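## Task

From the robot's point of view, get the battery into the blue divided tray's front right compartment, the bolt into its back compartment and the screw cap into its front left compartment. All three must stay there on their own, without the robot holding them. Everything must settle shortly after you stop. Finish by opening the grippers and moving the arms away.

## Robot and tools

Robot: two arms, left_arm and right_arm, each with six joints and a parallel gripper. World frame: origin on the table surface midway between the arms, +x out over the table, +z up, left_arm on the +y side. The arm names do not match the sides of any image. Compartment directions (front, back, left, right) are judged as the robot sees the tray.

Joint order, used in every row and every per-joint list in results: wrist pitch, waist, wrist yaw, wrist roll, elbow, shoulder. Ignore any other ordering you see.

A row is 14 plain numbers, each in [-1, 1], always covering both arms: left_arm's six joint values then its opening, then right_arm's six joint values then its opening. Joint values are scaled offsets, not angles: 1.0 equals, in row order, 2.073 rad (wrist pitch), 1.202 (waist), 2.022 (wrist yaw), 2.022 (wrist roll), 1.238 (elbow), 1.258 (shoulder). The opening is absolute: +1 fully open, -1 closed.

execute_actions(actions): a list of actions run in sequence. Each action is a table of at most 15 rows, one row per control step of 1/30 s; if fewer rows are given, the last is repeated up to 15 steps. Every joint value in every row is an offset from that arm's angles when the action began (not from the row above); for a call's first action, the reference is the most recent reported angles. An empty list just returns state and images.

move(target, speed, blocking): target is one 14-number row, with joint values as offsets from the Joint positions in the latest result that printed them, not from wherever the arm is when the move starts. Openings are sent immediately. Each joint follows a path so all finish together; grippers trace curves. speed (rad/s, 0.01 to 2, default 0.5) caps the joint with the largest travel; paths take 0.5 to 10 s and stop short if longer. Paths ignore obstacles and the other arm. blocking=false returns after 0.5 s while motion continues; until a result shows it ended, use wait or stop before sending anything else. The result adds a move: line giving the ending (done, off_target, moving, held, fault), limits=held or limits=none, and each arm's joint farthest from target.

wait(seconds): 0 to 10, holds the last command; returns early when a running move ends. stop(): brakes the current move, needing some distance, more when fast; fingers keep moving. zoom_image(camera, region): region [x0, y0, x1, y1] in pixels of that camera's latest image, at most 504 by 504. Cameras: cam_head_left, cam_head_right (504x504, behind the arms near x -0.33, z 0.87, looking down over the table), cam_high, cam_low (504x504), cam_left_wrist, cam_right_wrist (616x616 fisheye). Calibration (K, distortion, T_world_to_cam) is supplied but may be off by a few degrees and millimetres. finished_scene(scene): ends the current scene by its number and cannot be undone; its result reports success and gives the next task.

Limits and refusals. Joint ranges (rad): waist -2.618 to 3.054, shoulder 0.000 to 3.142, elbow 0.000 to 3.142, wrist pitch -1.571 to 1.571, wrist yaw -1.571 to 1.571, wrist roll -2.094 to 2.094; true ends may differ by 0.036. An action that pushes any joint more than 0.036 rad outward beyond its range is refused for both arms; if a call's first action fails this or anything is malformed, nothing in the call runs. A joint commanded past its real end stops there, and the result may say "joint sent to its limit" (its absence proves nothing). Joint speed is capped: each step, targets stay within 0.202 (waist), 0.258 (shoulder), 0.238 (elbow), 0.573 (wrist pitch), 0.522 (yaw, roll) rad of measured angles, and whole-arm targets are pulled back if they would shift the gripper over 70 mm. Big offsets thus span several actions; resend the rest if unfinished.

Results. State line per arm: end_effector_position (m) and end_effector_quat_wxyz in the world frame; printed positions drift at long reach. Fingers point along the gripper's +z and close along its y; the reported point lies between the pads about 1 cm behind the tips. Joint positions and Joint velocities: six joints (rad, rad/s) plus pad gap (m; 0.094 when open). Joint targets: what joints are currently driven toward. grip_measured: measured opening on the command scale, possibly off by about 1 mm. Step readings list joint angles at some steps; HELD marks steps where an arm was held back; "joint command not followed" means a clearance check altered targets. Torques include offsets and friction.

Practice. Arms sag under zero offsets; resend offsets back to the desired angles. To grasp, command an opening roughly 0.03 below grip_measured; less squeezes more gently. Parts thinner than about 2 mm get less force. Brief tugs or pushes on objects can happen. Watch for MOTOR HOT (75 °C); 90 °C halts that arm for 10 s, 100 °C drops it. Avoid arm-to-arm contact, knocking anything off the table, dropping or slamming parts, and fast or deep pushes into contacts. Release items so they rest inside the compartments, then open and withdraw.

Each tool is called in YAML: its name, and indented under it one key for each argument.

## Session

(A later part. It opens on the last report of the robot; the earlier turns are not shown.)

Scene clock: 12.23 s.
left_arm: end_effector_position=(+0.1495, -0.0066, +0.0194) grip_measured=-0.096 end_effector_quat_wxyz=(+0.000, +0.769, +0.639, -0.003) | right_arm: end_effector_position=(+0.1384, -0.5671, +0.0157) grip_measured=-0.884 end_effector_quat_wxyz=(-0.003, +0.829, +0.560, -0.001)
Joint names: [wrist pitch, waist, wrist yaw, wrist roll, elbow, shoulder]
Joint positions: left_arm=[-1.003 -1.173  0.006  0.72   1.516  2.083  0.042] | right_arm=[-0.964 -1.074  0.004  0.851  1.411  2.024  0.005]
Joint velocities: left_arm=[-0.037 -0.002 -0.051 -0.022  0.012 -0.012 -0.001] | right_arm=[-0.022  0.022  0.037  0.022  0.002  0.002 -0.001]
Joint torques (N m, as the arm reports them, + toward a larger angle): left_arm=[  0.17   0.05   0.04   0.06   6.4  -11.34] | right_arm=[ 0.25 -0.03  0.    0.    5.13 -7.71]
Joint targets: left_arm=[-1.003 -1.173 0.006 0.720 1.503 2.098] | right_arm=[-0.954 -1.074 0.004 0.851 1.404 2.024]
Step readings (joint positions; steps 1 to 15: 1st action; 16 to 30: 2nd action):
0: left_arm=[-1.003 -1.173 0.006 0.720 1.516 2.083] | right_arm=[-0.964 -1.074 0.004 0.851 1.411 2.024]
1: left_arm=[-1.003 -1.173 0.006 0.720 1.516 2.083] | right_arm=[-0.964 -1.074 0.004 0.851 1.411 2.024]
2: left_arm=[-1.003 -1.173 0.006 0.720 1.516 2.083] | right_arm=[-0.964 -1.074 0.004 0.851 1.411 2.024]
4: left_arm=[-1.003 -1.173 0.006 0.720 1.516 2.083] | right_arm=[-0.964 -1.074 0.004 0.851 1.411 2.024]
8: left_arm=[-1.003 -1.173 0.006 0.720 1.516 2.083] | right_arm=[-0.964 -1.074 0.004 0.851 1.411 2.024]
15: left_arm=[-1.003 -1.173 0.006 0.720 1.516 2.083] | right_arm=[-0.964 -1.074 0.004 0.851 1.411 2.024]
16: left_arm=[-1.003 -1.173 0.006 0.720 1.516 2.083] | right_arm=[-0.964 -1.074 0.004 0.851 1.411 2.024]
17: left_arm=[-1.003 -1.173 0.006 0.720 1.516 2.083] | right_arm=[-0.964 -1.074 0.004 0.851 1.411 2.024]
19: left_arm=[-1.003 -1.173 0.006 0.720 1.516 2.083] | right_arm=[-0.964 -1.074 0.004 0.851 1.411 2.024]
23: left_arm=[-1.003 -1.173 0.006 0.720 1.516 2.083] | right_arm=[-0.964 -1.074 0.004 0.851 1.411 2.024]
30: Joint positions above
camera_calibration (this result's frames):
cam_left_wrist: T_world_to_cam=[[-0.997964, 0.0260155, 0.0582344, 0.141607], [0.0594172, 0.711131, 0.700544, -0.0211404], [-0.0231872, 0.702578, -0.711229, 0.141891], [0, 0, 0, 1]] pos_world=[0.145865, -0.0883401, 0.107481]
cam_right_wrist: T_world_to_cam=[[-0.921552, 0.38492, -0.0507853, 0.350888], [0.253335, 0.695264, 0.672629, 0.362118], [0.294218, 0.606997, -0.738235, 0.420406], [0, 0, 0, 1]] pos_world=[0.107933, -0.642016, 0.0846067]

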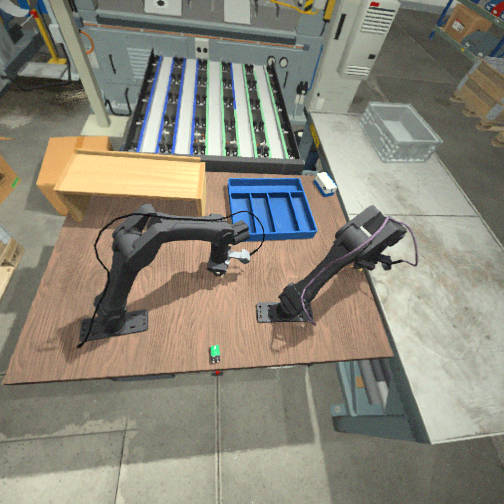

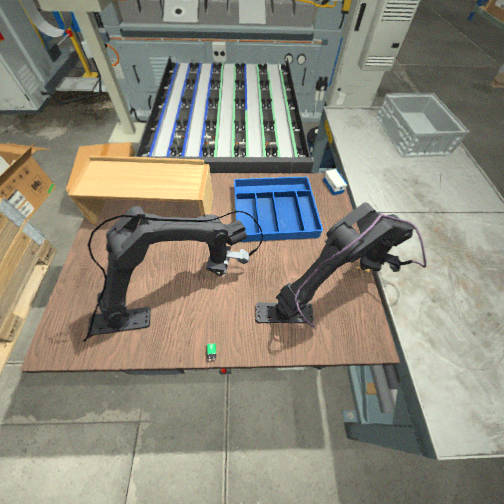

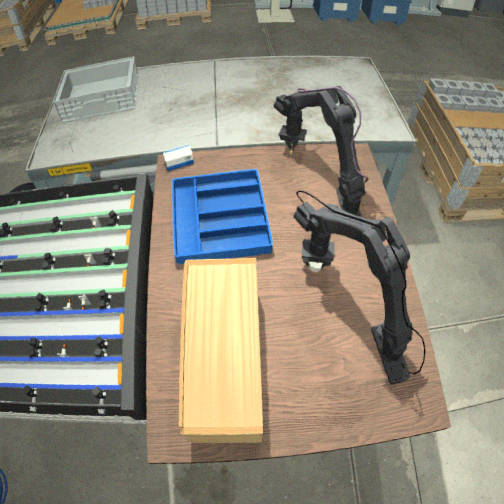

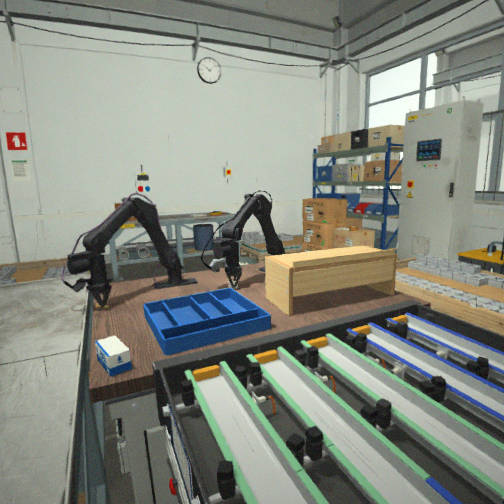

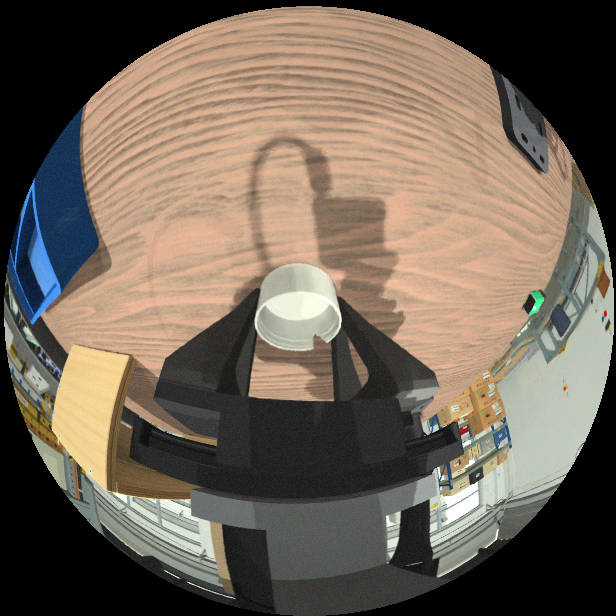

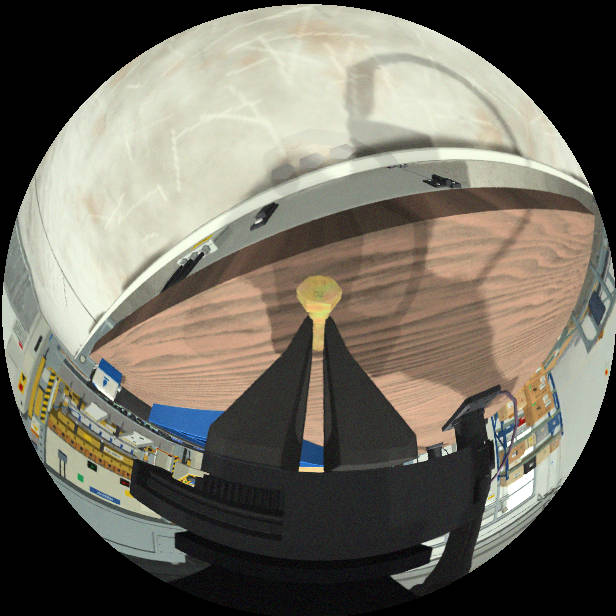

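execute_actions:
  actions:
    - [[0,0,0,0,-0.01,0.012,-0.14, 0.005,0,0,0,-0.006,0,-0.93]]

move:
  target: [-0.124,0.08,0,0,0.249,-0.09,-0.14, -0.143,0.27,0,0.124,0.298,-0.063,-0.93]
  speed: 0.4

Scene clock: 14.47 s.
left_arm: end_effector_position=(+0.1495, -0.0066, +0.0194) grip_measured=-0.096 end_effector_quat_wxyz=(+0.000, +0.769, +0.639, -0.003) | right_arm: end_effector_position=(+0.1384, -0.5671, +0.0157) grip_measured=-0.901 end_effector_quat_wxyz=(-0.003, +0.829, +0.560, -0.001)
Joint names: [wrist pitch, waist, wrist yaw, wrist roll, elbow, shoulder]
Joint positions: left_arm=[-1.003 -1.173  0.006  0.72   1.516  2.083  0.042] | right_arm=[-0.964 -1.074  0.004  0.851  1.411  2.024  0.005]
Joint velocities: left_arm=[-0.051 -0.007 -0.051 -0.081  0.022  0.012 -0.001] | right_arm=[-0.037 -0.007  0.051  0.007  0.002  0.007  0.001]
Joint torques (N m, as the arm reports them, + toward a larger angle): left_arm=[  0.21  -0.1    0.02   0.05   6.46 -11.53] | right_arm=[ 0.26 -0.02  0.    0.01  5.12 -7.72]
Joint targets: left_arm=[-1.003 -1.173 0.006 0.720 1.503 2.098] | right_arm=[-0.954 -1.074 0.004 0.851 1.404 2.024]
Step readings (joint positions):
0: left_arm=[-1.003 -1.173 0.006 0.720 1.516 2.083] | right_arm=[-0.964 -1.074 0.004 0.851 1.411 2.024]
1: left_arm=[-1.003 -1.173 0.006 0.720 1.516 2.083] | right_arm=[-0.964 -1.074 0.004 0.851 1.411 2.024]
2: left_arm=[-1.003 -1.173 0.006 0.720 1.516 2.083] | right_arm=[-0.964 -1.074 0.004 0.851 1.411 2.024]
4: left_arm=[-1.003 -1.173 0.006 0.720 1.516 2.083] | right_arm=[-0.964 -1.074 0.004 0.851 1.411 2.024]
8: left_arm=[-1.003 -1.173 0.006 0.720 1.516 2.083] | right_arm=[-0.964 -1.074 0.004 0.851 1.411 2.024]
15: Joint positions above
camera_calibration (this result's frames):
cam_left_wrist: T_world_to_cam=[[-0.997964, 0.0260155, 0.0582344, 0.141607], [0.0594172, 0.711131, 0.700544, -0.0211404], [-0.0231872, 0.702578, -0.711229, 0.141891], [0, 0, 0, 1]] pos_world=[0.145865, -0.0883401, 0.107481]
cam_right_wrist: T_world_to_cam=[[-0.921552, 0.38492, -0.0507853, 0.350888], [0.253335, 0.695264, 0.672629, 0.362118], [0.294218, 0.606997, -0.738235, 0.420406], [0, 0, 0, 1]] pos_world=[0.107933, -0.642016, 0.0846067]

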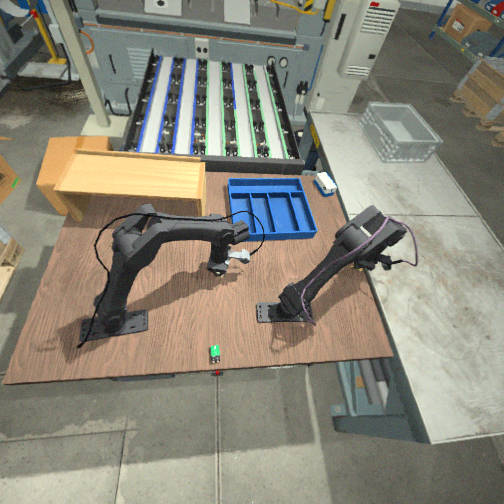

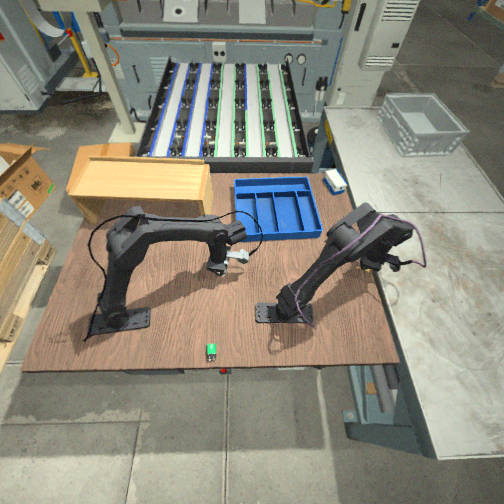

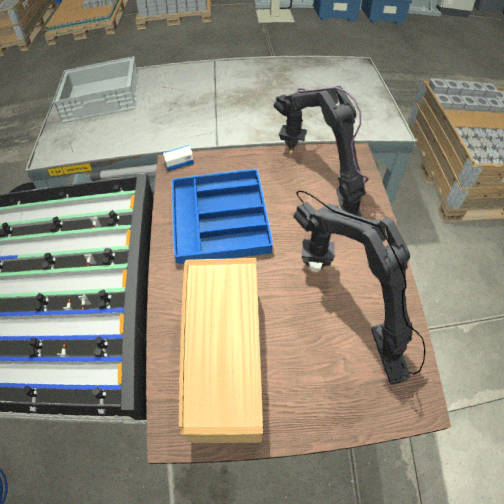

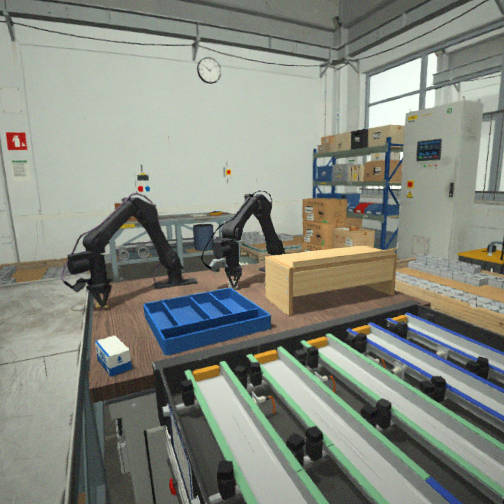

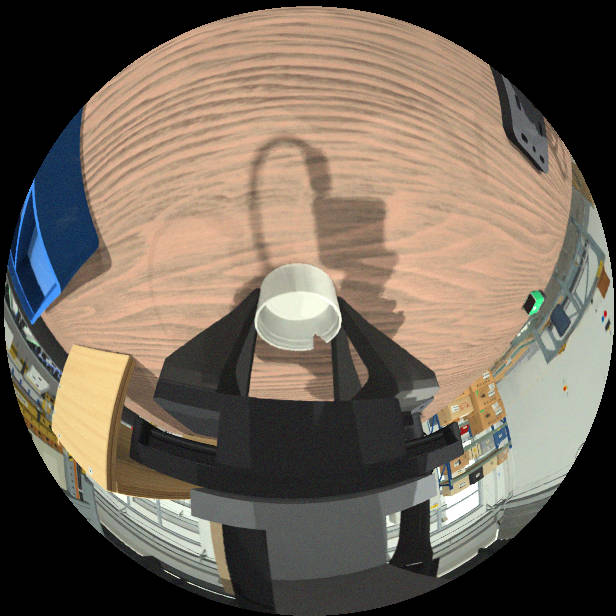

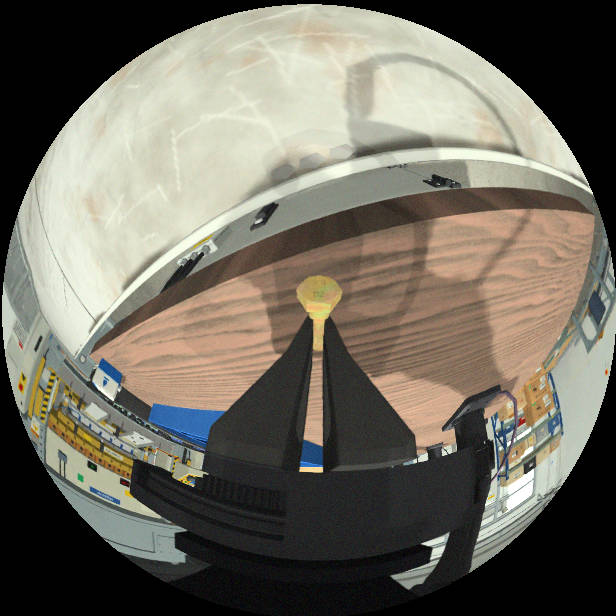

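Scene clock: 16.10 s.
left_arm: end_effector_position=(+0.1949, -0.0093, +0.1323) grip_measured=-0.096 end_effector_quat_wxyz=(+0.077, +0.738, +0.671, -0.012) | right_arm: end_effector_position=(+0.2573, -0.5188, +0.1203) grip_measured=-0.901 end_effector_quat_wxyz=(+0.051, +0.805, +0.591, +0.007)
Joint names: [wrist pitch, waist, wrist yaw, wrist roll, elbow, shoulder]
Joint positions: left_arm=[-1.242 -1.082  0.006  0.72   1.809  1.981  0.042] | right_arm=[-1.25  -0.75   0.002  1.097  1.754  1.971  0.005]
Joint velocities: left_arm=[ 0.007 -0.022  0.022 -0.095 -0.007  0.007  0.   ] | right_arm=[ 0.007 -0.027 -0.007 -0.007 -0.002 -0.012 -0.001]
Joint torques (N m, as the arm reports them, + toward a larger angle): left_arm=[  0.33   0.37   0.04   0.     9.71 -13.36] | right_arm=[ 0.2  -0.02 -0.04  0.04  8.77 -9.41]
Joint targets: left_arm=[-1.260 -1.077 0.006 0.720 1.824 1.969] | right_arm=[-1.260 -0.750 0.004 1.102 1.780 1.945]
move: off_target (right_arm); limits=none; left_arm: farthest joint: the wrist pitch, 0.018 radians from its target (0.258 radians at the start); right_arm: farthest joint: the shoulder, 0.026 radians from its target (0.079 radians at the start)
camera_calibration (this result's frames):
cam_left_wrist: T_world_to_cam=[[-0.997753, -0.0624391, -0.0243123, 0.190435], [-0.064466, 0.795574, 0.602417, -0.0631105], [-0.0182721, 0.60263, -0.797812, 0.234733], [0, 0, 0, 1]] pos_world=[0.190227, -0.0793576, 0.229922]
cam_right_wrist: T_world_to_cam=[[-0.941121, 0.303704, -0.148507, 0.421784], [0.14701, 0.763222, 0.629191, 0.295947], [0.304432, 0.570313, -0.762932, 0.414645], [0, 0, 0, 1]] pos_world=[0.227211, -0.590448, 0.192777]

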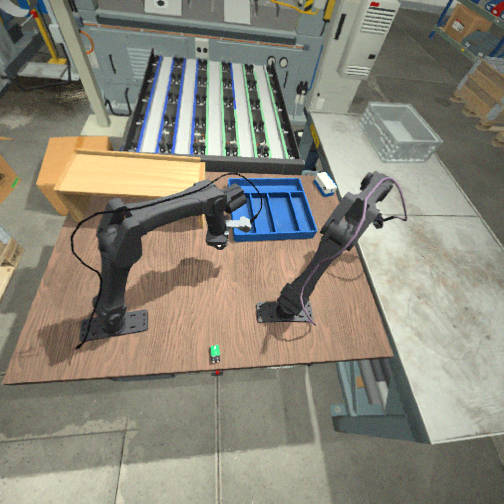

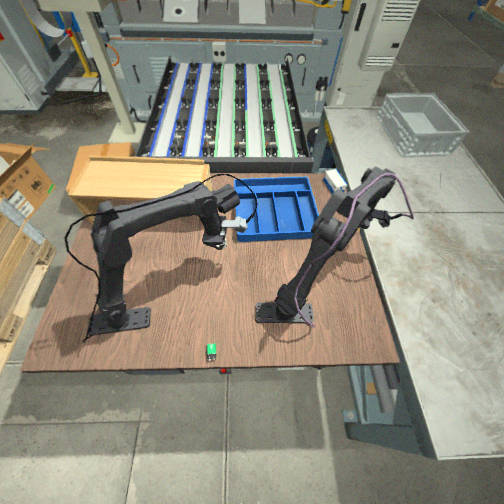

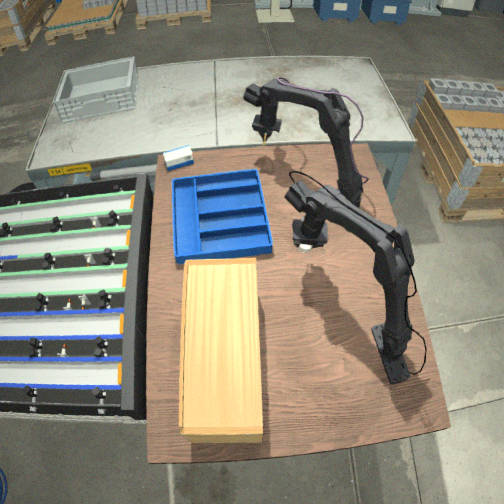

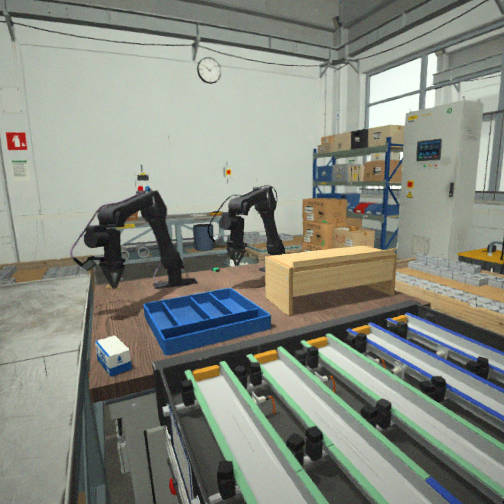

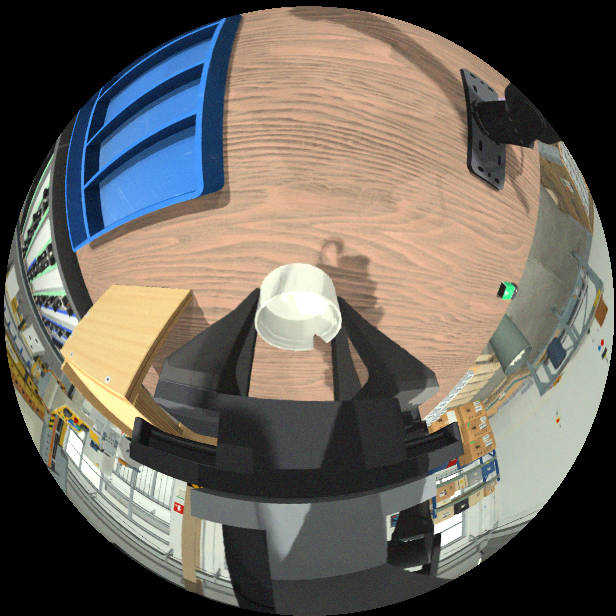

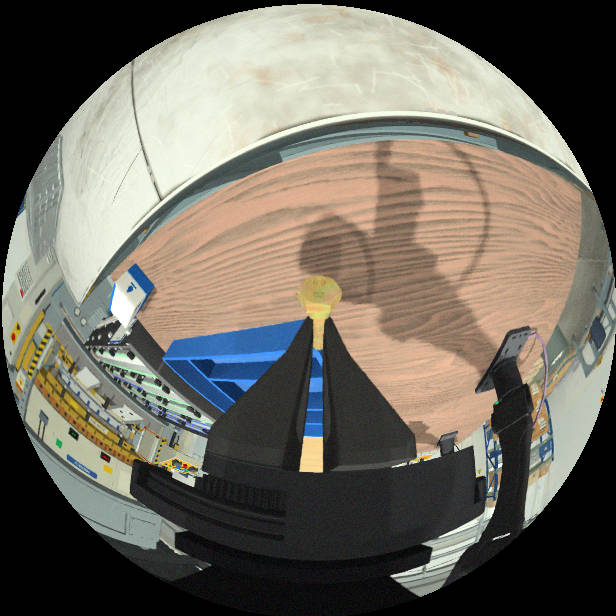

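zoom_image:
  camera: "cam_left_wrist"
  region: [60,10,300,260]

Region (60, 10, 300, 260) of cam_left_wrist's 616x616 image, scaled by 2.016, with more detail than that image has; it fills the left 484 columns of this view, and the rest is white.

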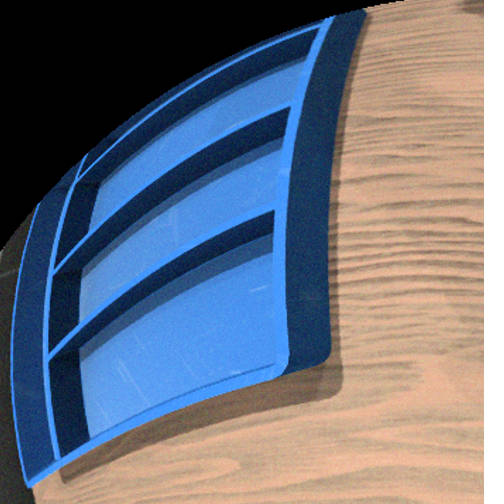

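move:
  target: [0.11,0.085,0,0,0.459,0.378,-0.14, 0.2315,0.573,0,0.155,0.414,0.361,-0.93]
  speed: 0.5

Scene clock: 19.13 s.
left_arm: end_effector_position=(+0.3374, -0.1096, +0.1055) grip_measured=-0.096 end_effector_quat_wxyz=(+0.231, +0.687, +0.688, -0.018) | right_arm: end_effector_position=(+0.5777, -0.2865, +0.0890) grip_measured=-0.901 end_effector_quat_wxyz=(+0.222, +0.650, +0.705, +0.176)
Joint names: [wrist pitch, waist, wrist yaw, wrist roll, elbow, shoulder]
Joint positions: left_arm=[-1.015 -0.985  0.006  0.72   2.353  2.44   0.042] | right_arm=[-0.79  -0.054 -0.004  1.409  2.23   2.438  0.005]
Joint velocities: left_arm=[-0.037 -0.022 -0.022 -0.051 -0.012 -0.022  0.001] | right_arm=[ 0.022  0.002 -0.007 -0.037 -0.012 -0.007 -0.002]
Joint torques (N m, as the arm reports them, + toward a larger angle): left_arm=[  1.06   0.24   0.06   0.03  11.1  -15.38] | right_arm=[  1.34  -0.73   0.03   0.04  10.17 -12.14]
Joint targets: left_arm=[-1.014 -0.980 0.006 0.720 2.377 2.457] | right_arm=[-0.770 -0.061 0.002 1.410 2.266 2.425]
move: off_target (left_arm, right_arm); limits=none; left_arm: farthest joint: the elbow, 0.024 radians from its target (0.569 radians at the start); right_arm: farthest joint: the elbow, 0.036 radians from its target (0.513 radians at the start)
camera_calibration (this result's frames):
cam_left_wrist: T_world_to_cam=[[-0.964988, -0.184283, -0.186652, 0.318414], [-0.242157, 0.899369, 0.363999, 0.13854], [0.10079, 0.396454, -0.912505, 0.22574], [0, 0, 0, 1]] pos_world=[0.318062, -0.155416, 0.214993]
cam_right_wrist: T_world_to_cam=[[-0.807196, -0.0815221, -0.584626, 0.499233], [-0.428995, 0.761327, 0.486154, 0.436113], [0.405459, 0.643223, -0.649513, 0.113111], [0, 0, 0, 1]] pos_world=[0.544208, -0.364081, 0.153314]

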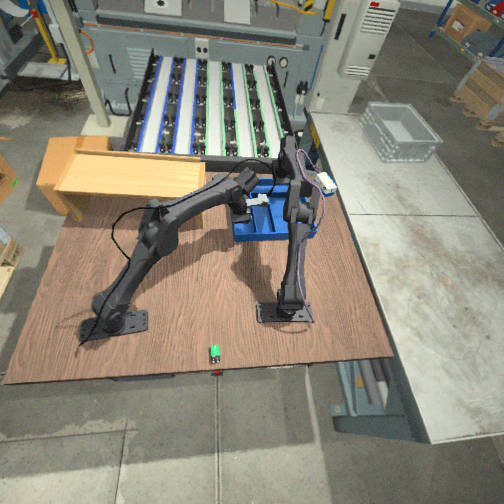

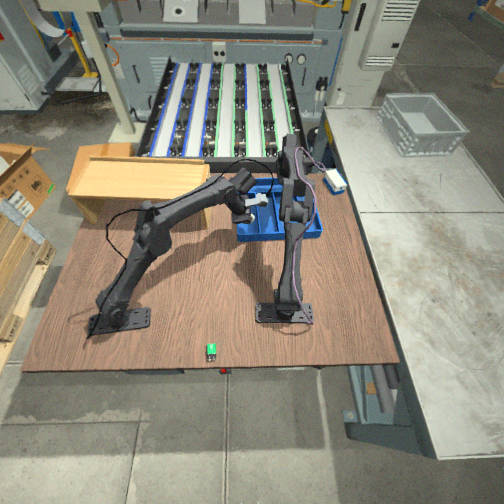

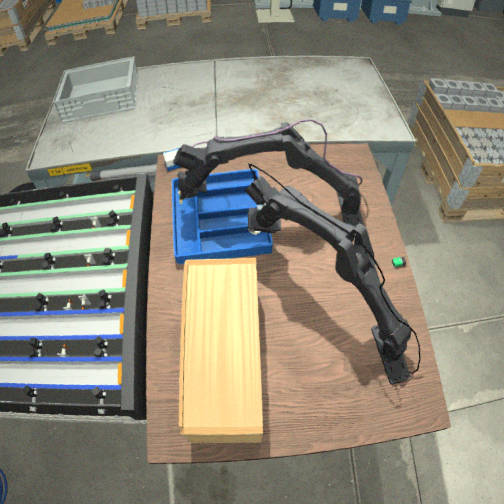

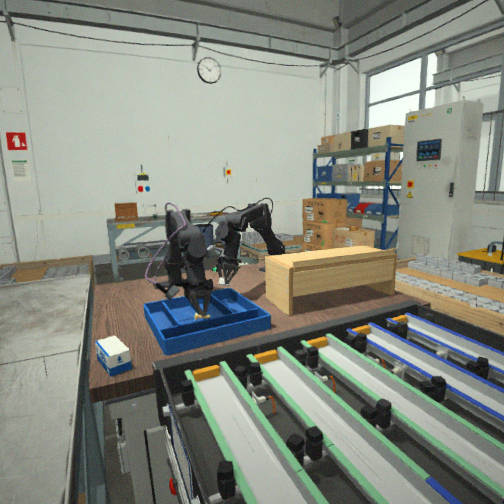

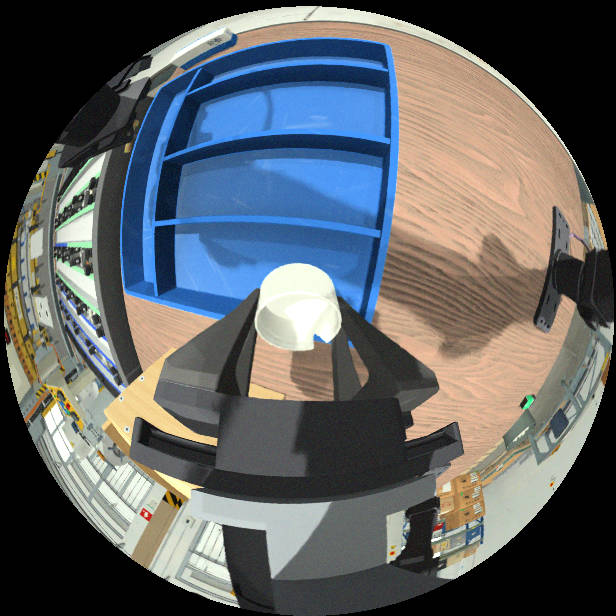

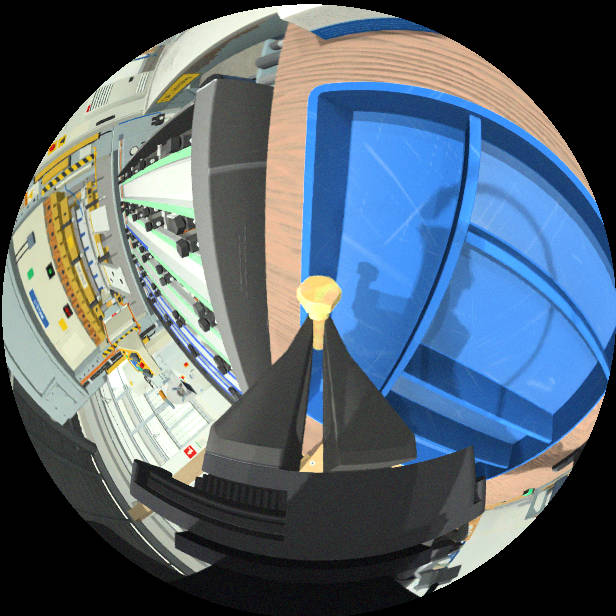

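move:
  target: [0.06,0,0,0,-0.098,0.076,-0.14, 0.048,0,0,0,-0.043,0.0595,-0.93]
  speed: 0.12

Scene clock: 21.30 s.
left_arm: end_effector_position=(+0.3388, -0.1112, +0.0383) grip_measured=-0.096 end_effector_quat_wxyz=(+0.203, +0.692, +0.693, -0.016) | right_arm: end_effector_position=(+0.5788, -0.2865, +0.0299) grip_measured=-0.901 end_effector_quat_wxyz=(+0.201, +0.655, +0.710, +0.159)
Joint names: [wrist pitch, waist, wrist yaw, wrist roll, elbow, shoulder]
Joint positions: left_arm=[-0.893 -0.985  0.006  0.72   2.248  2.516  0.042] | right_arm=[-0.709 -0.054 -0.004  1.409  2.181  2.524  0.005]
Joint velocities: left_arm=[-0.051  0.002 -0.007 -0.037  0.012  0.007 -0.002] | right_arm=[-0.037  0.007  0.095 -0.022 -0.022  0.007 -0.   ]
Joint torques (N m, as the arm reports them, + toward a larger angle): left_arm=[  0.92  -0.2    0.04   0.     7.36 -15.67] | right_arm=[  1.27  -0.03  -0.01   0.01   6.57 -12.46]
Joint targets: left_arm=[-0.891 -0.985 0.006 0.720 2.232 2.536] | right_arm=[-0.691 -0.054 -0.004 1.409 2.177 2.512]
move: done; limits=none; left_arm: farthest joint: the shoulder, 0.020 radians from its target (0.095 radians at the start); right_arm: farthest joint: the wrist pitch, 0.019 radians from its target (0.099 radians at the start)
camera_calibration (this result's frames):
cam_left_wrist: T_world_to_cam=[[-0.971586, -0.1768, -0.157357, 0.308835], [-0.227277, 0.882496, 0.411759, 0.15601], [0.066068, 0.435823, -0.897604, 0.180393], [0, 0, 0, 1]] pos_world=[0.323599, -0.161695, 0.14628]
cam_right_wrist: T_world_to_cam=[[-0.838006, -0.0786106, -0.539968, 0.48286], [-0.401412, 0.759115, 0.512458, 0.448028], [0.369613, 0.646193, -0.667698, 0.0964415], [0, 0, 0, 1]] pos_world=[0.548838, -0.364467, 0.0955272]

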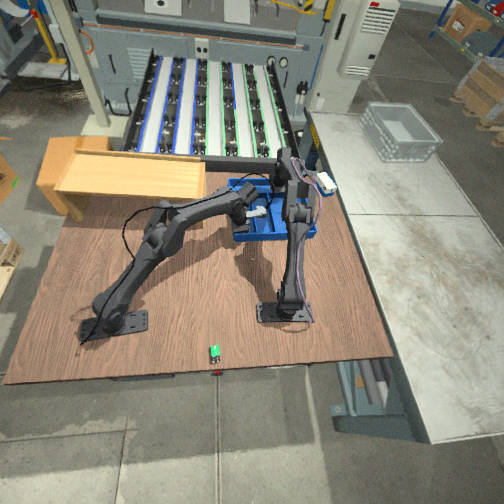

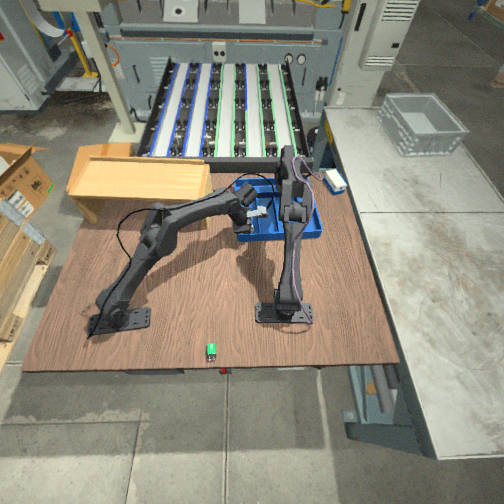

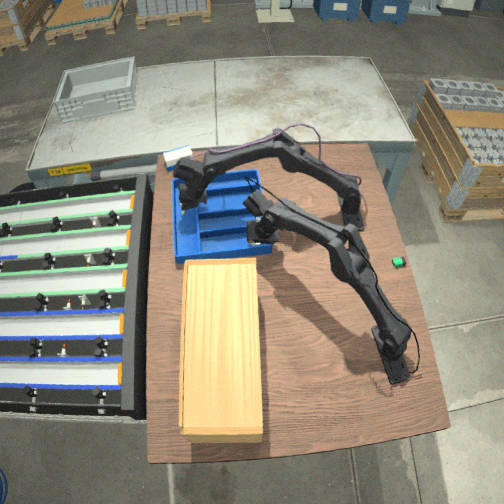

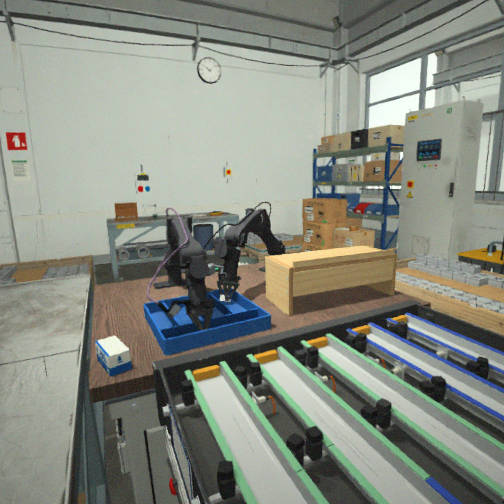

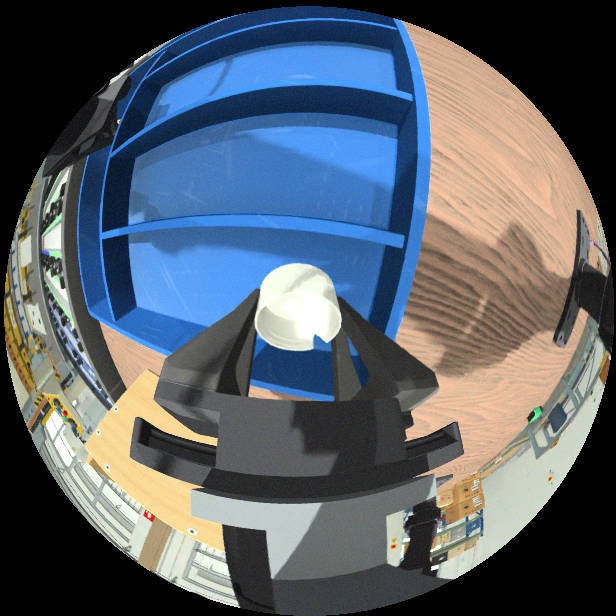

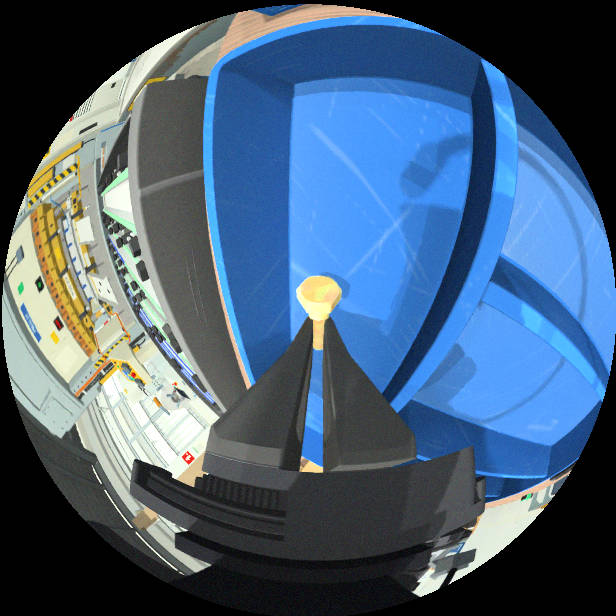

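execute_actions:
  actions:
    - [[0.001,0,0,0,-0.013,0.016,-0.08, 0.009,0,0,0,-0.003,-0.01,-0.87],[0.001,0,0,0,-0.013,0.016,-0.04, 0.009,0,0,0,-0.003,-0.01,-0.82],[0.001,0,0,0,-0.013,0.016,0.0, 0.009,0,0,0,-0.003,-0.01,-0.77],[0.001,0,0,0,-0.013,0.016,0.05, 0.009,0,0,0,-0.003,-0.01,-0.7],[0.001,0,0,0,-0.013,0.016,0.1, 0.009,0,0,0,-0.003,-0.01,-0.62],[0.001,0,0,0,-0.013,0.016,0.15, 0.009,0,0,0,-0.003,-0.01,-0.55]]

Scene clock: 22.03 s.
left_arm: end_effector_position=(+0.3407, -0.1131, +0.0394) grip_measured=+0.148 end_effector_quat_wxyz=(+0.209, +0.691, +0.692, -0.016) | right_arm: end_effector_position=(+0.5797, -0.2866, +0.0304) grip_measured=-0.553 end_effector_quat_wxyz=(+0.203, +0.655, +0.710, +0.161)
Joint names: [wrist pitch, waist, wrist yaw, wrist roll, elbow, shoulder]
Joint positions: left_arm=[-0.881 -0.985  0.005  0.72   2.248  2.516  0.054] | right_arm=[-0.705 -0.054 -0.004  1.409  2.181  2.524  0.021]
Joint velocities: left_arm=[ 0.022 -0.007 -0.037  0.022  0.002  0.007  0.   ] | right_arm=[-0.022  0.007  0.037 -0.037 -0.007 -0.012 -0.001]
Joint torques (N m, as the arm reports them, + toward a larger angle): left_arm=[  0.83   0.03   0.02   0.01   7.38 -15.71] | right_arm=[  1.28  -0.04   0.     0.01   6.63 -12.47]
Joint targets: left_arm=[-0.891 -0.985 0.006 0.720 2.232 2.536] | right_arm=[-0.691 -0.054 -0.004 1.409 2.177 2.511]
Step readings (joint positions):
0: left_arm=[-0.893 -0.985 0.006 0.720 2.248 2.516] | right_arm=[-0.709 -0.054 -0.004 1.409 2.181 2.524]
1: left_arm=[-0.893 -0.985 0.006 0.720 2.248 2.516] | right_arm=[-0.709 -0.054 -0.004 1.409 2.181 2.524]
2: left_arm=[-0.893 -0.985 0.006 0.720 2.248 2.516] | right_arm=[-0.709 -0.054 -0.004 1.409 2.181 2.524]
4: left_arm=[-0.890 -0.985 0.006 0.720 2.248 2.516] | right_arm=[-0.709 -0.054 -0.004 1.409 2.181 2.524]
8: left_arm=[-0.882 -0.985 0.005 0.720 2.248 2.516] | right_arm=[-0.706 -0.054 -0.004 1.409 2.181 2.524]
15: Joint positions above
camera_calibration (this result's frames):
cam_left_wrist: T_world_to_cam=[[-0.970191, -0.17845, -0.163967, 0.310108], [-0.230947, 0.885848, 0.402413, 0.159649], [0.0734387, 0.428285, -0.900655, 0.178929], [0, 0, 0, 1]] pos_world=[0.324594, -0.162719, 0.147756]
cam_right_wrist: T_world_to_cam=[[-0.835741, -0.0787969, -0.543441, 0.482629], [-0.403551, 0.759291, 0.510514, 0.449531], [0.372403, 0.645963, -0.666369, 0.0947786], [0, 0, 0, 1]] pos_world=[0.549466, -0.364518, 0.0959464]

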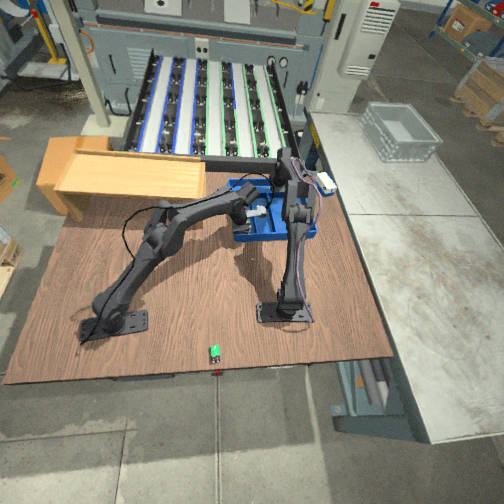

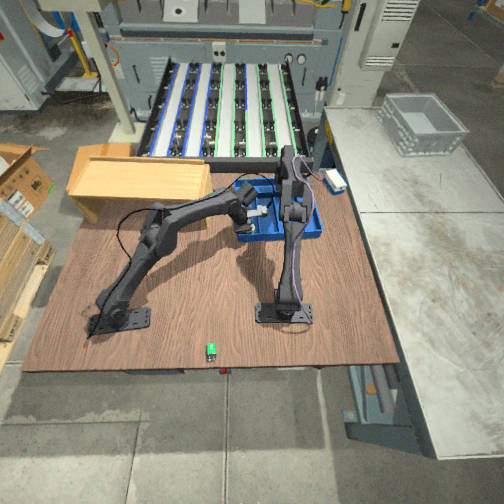

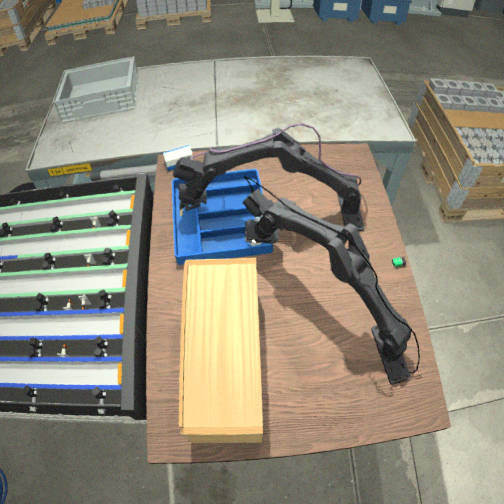

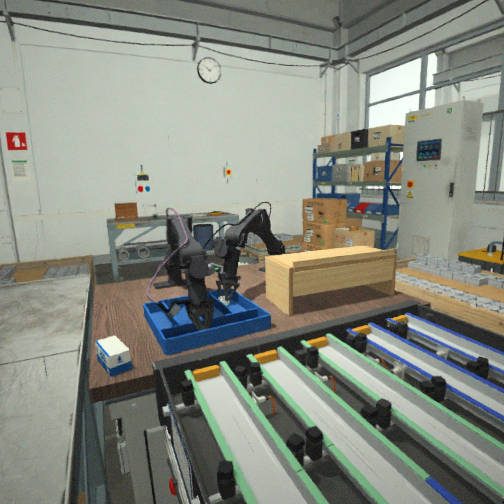

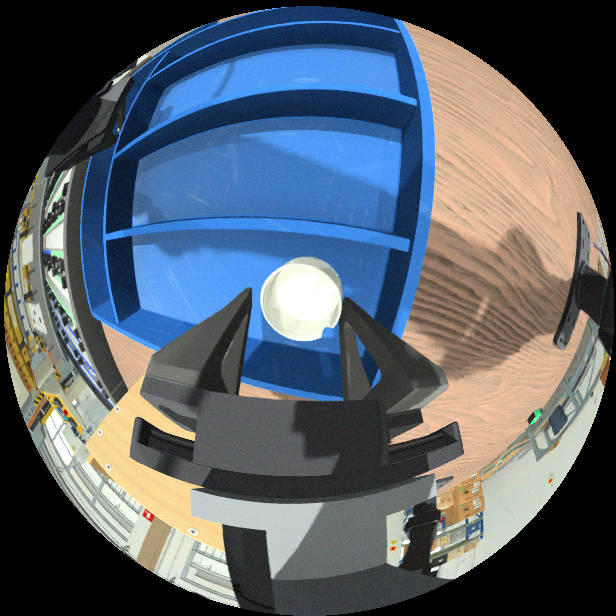

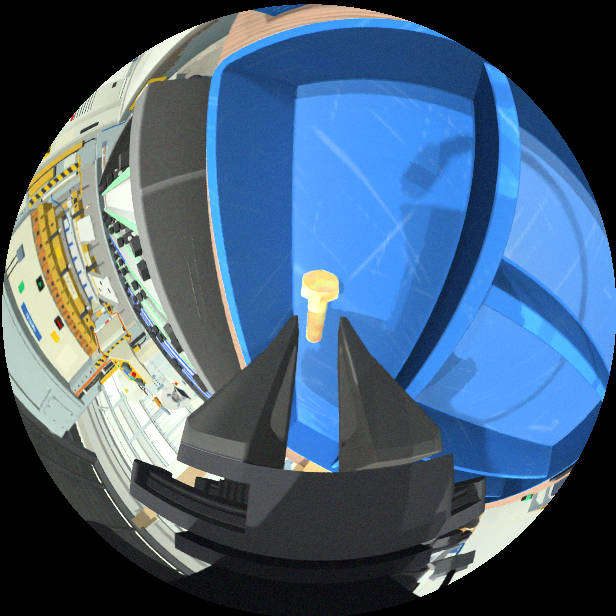

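move:
  target: [-0.13,0,0,0,-0.32,-0.575,0.15, -0.142,0,0,0,-0.265,-0.59,-0.55]
  speed: 0.6

Scene clock: 24.50 s.
left_arm: end_effector_position=(+0.2439, -0.0034, +0.2355) grip_measured=+0.149 end_effector_quat_wxyz=(+0.252, +0.684, +0.685, -0.019) | right_arm: end_effector_position=(+0.4383, -0.2750, +0.2531) grip_measured=-0.553 end_effector_quat_wxyz=(+0.248, +0.643, +0.697, +0.196)
Joint names: [wrist pitch, waist, wrist yaw, wrist roll, elbow, shoulder]
Joint positions: left_arm=[-1.128 -0.985  0.005  0.72   1.867  1.799  0.054] | right_arm=[-0.992 -0.054 -0.004  1.409  1.86   1.794  0.021]
Joint velocities: left_arm=[ 0.022  0.002  0.022 -0.051  0.002  0.022  0.   ] | right_arm=[ 0.051  0.017 -0.037  0.022 -0.002  0.017  0.001]
Joint torques (N m, as the arm reports them, + toward a larger angle): left_arm=[  0.9    0.12   0.03  -0.01   7.17 -11.15] | right_arm=[ 1.19 -0.02 -0.01  0.01  6.19 -7.69]
Joint targets: left_arm=[-1.150 -0.985 0.005 0.720 1.851 1.793] | right_arm=[-1.000 -0.054 -0.004 1.409 1.853 1.782]
move: off_target (left_arm); limits=none; left_arm: farthest joint: the wrist pitch, 0.023 radians from its target (0.270 radians at the start); right_arm: farthest joint: the shoulder, 0.013 radians from its target (0.742 radians at the start)
camera_calibration (this result's frames):
cam_left_wrist: T_world_to_cam=[[-0.959185, -0.19093, -0.208591, 0.275738], [-0.252523, 0.910313, 0.327966, -0.0159079], [0.127265, 0.367254, -0.921373, 0.307173], [0, 0, 0, 1]] pos_world=[0.221374, -0.0456828, 0.345755]
cam_right_wrist: T_world_to_cam=[[-0.764389, -0.0846642, -0.639172, 0.477745], [-0.461548, 0.76406, 0.450761, 0.31175], [0.450203, 0.639566, -0.623116, 0.241579], [0, 0, 0, 1]] pos_world=[0.400311, -0.352253, 0.315368]

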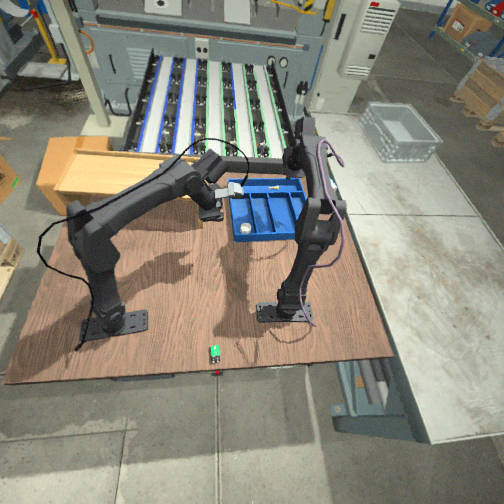

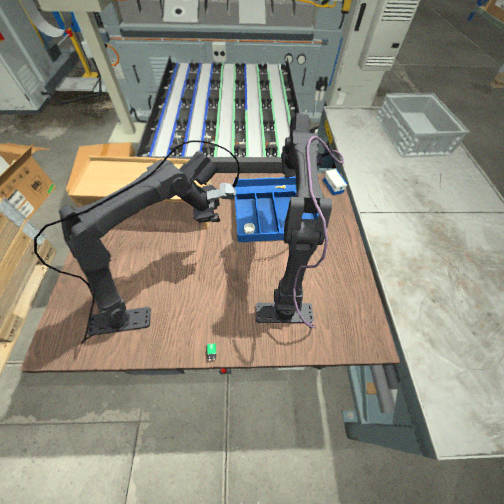

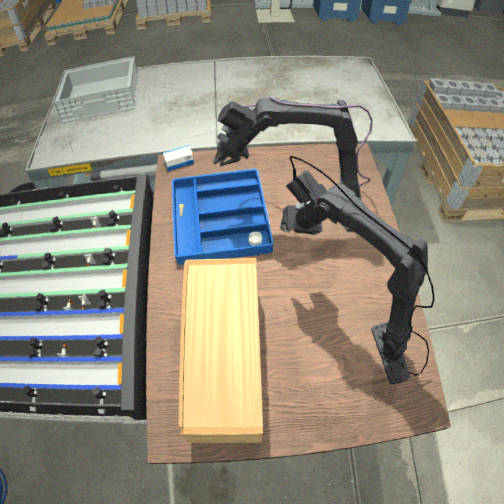

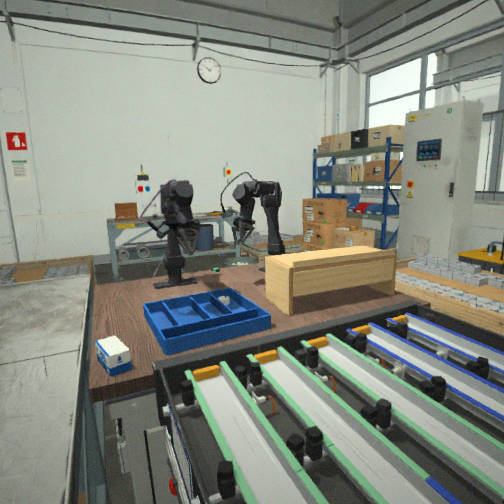

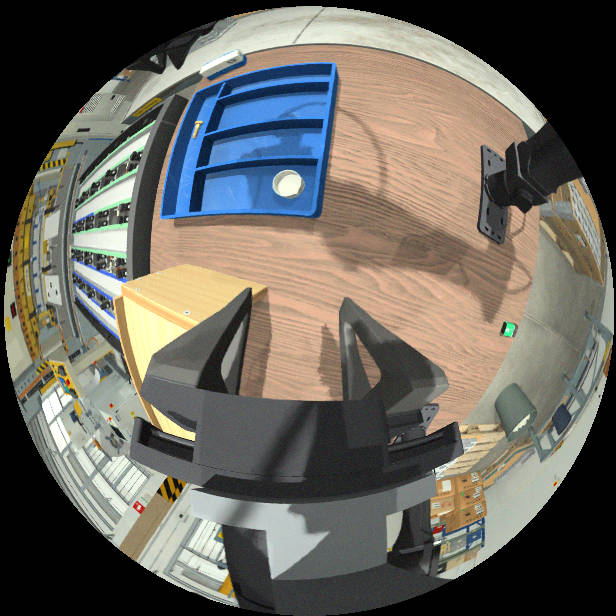

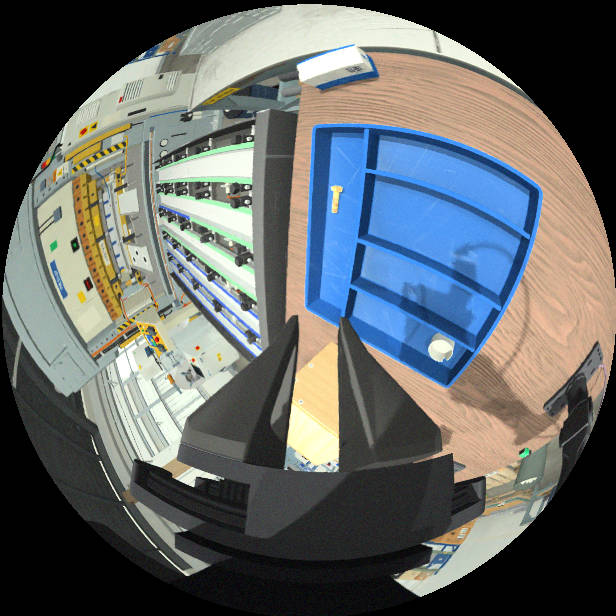

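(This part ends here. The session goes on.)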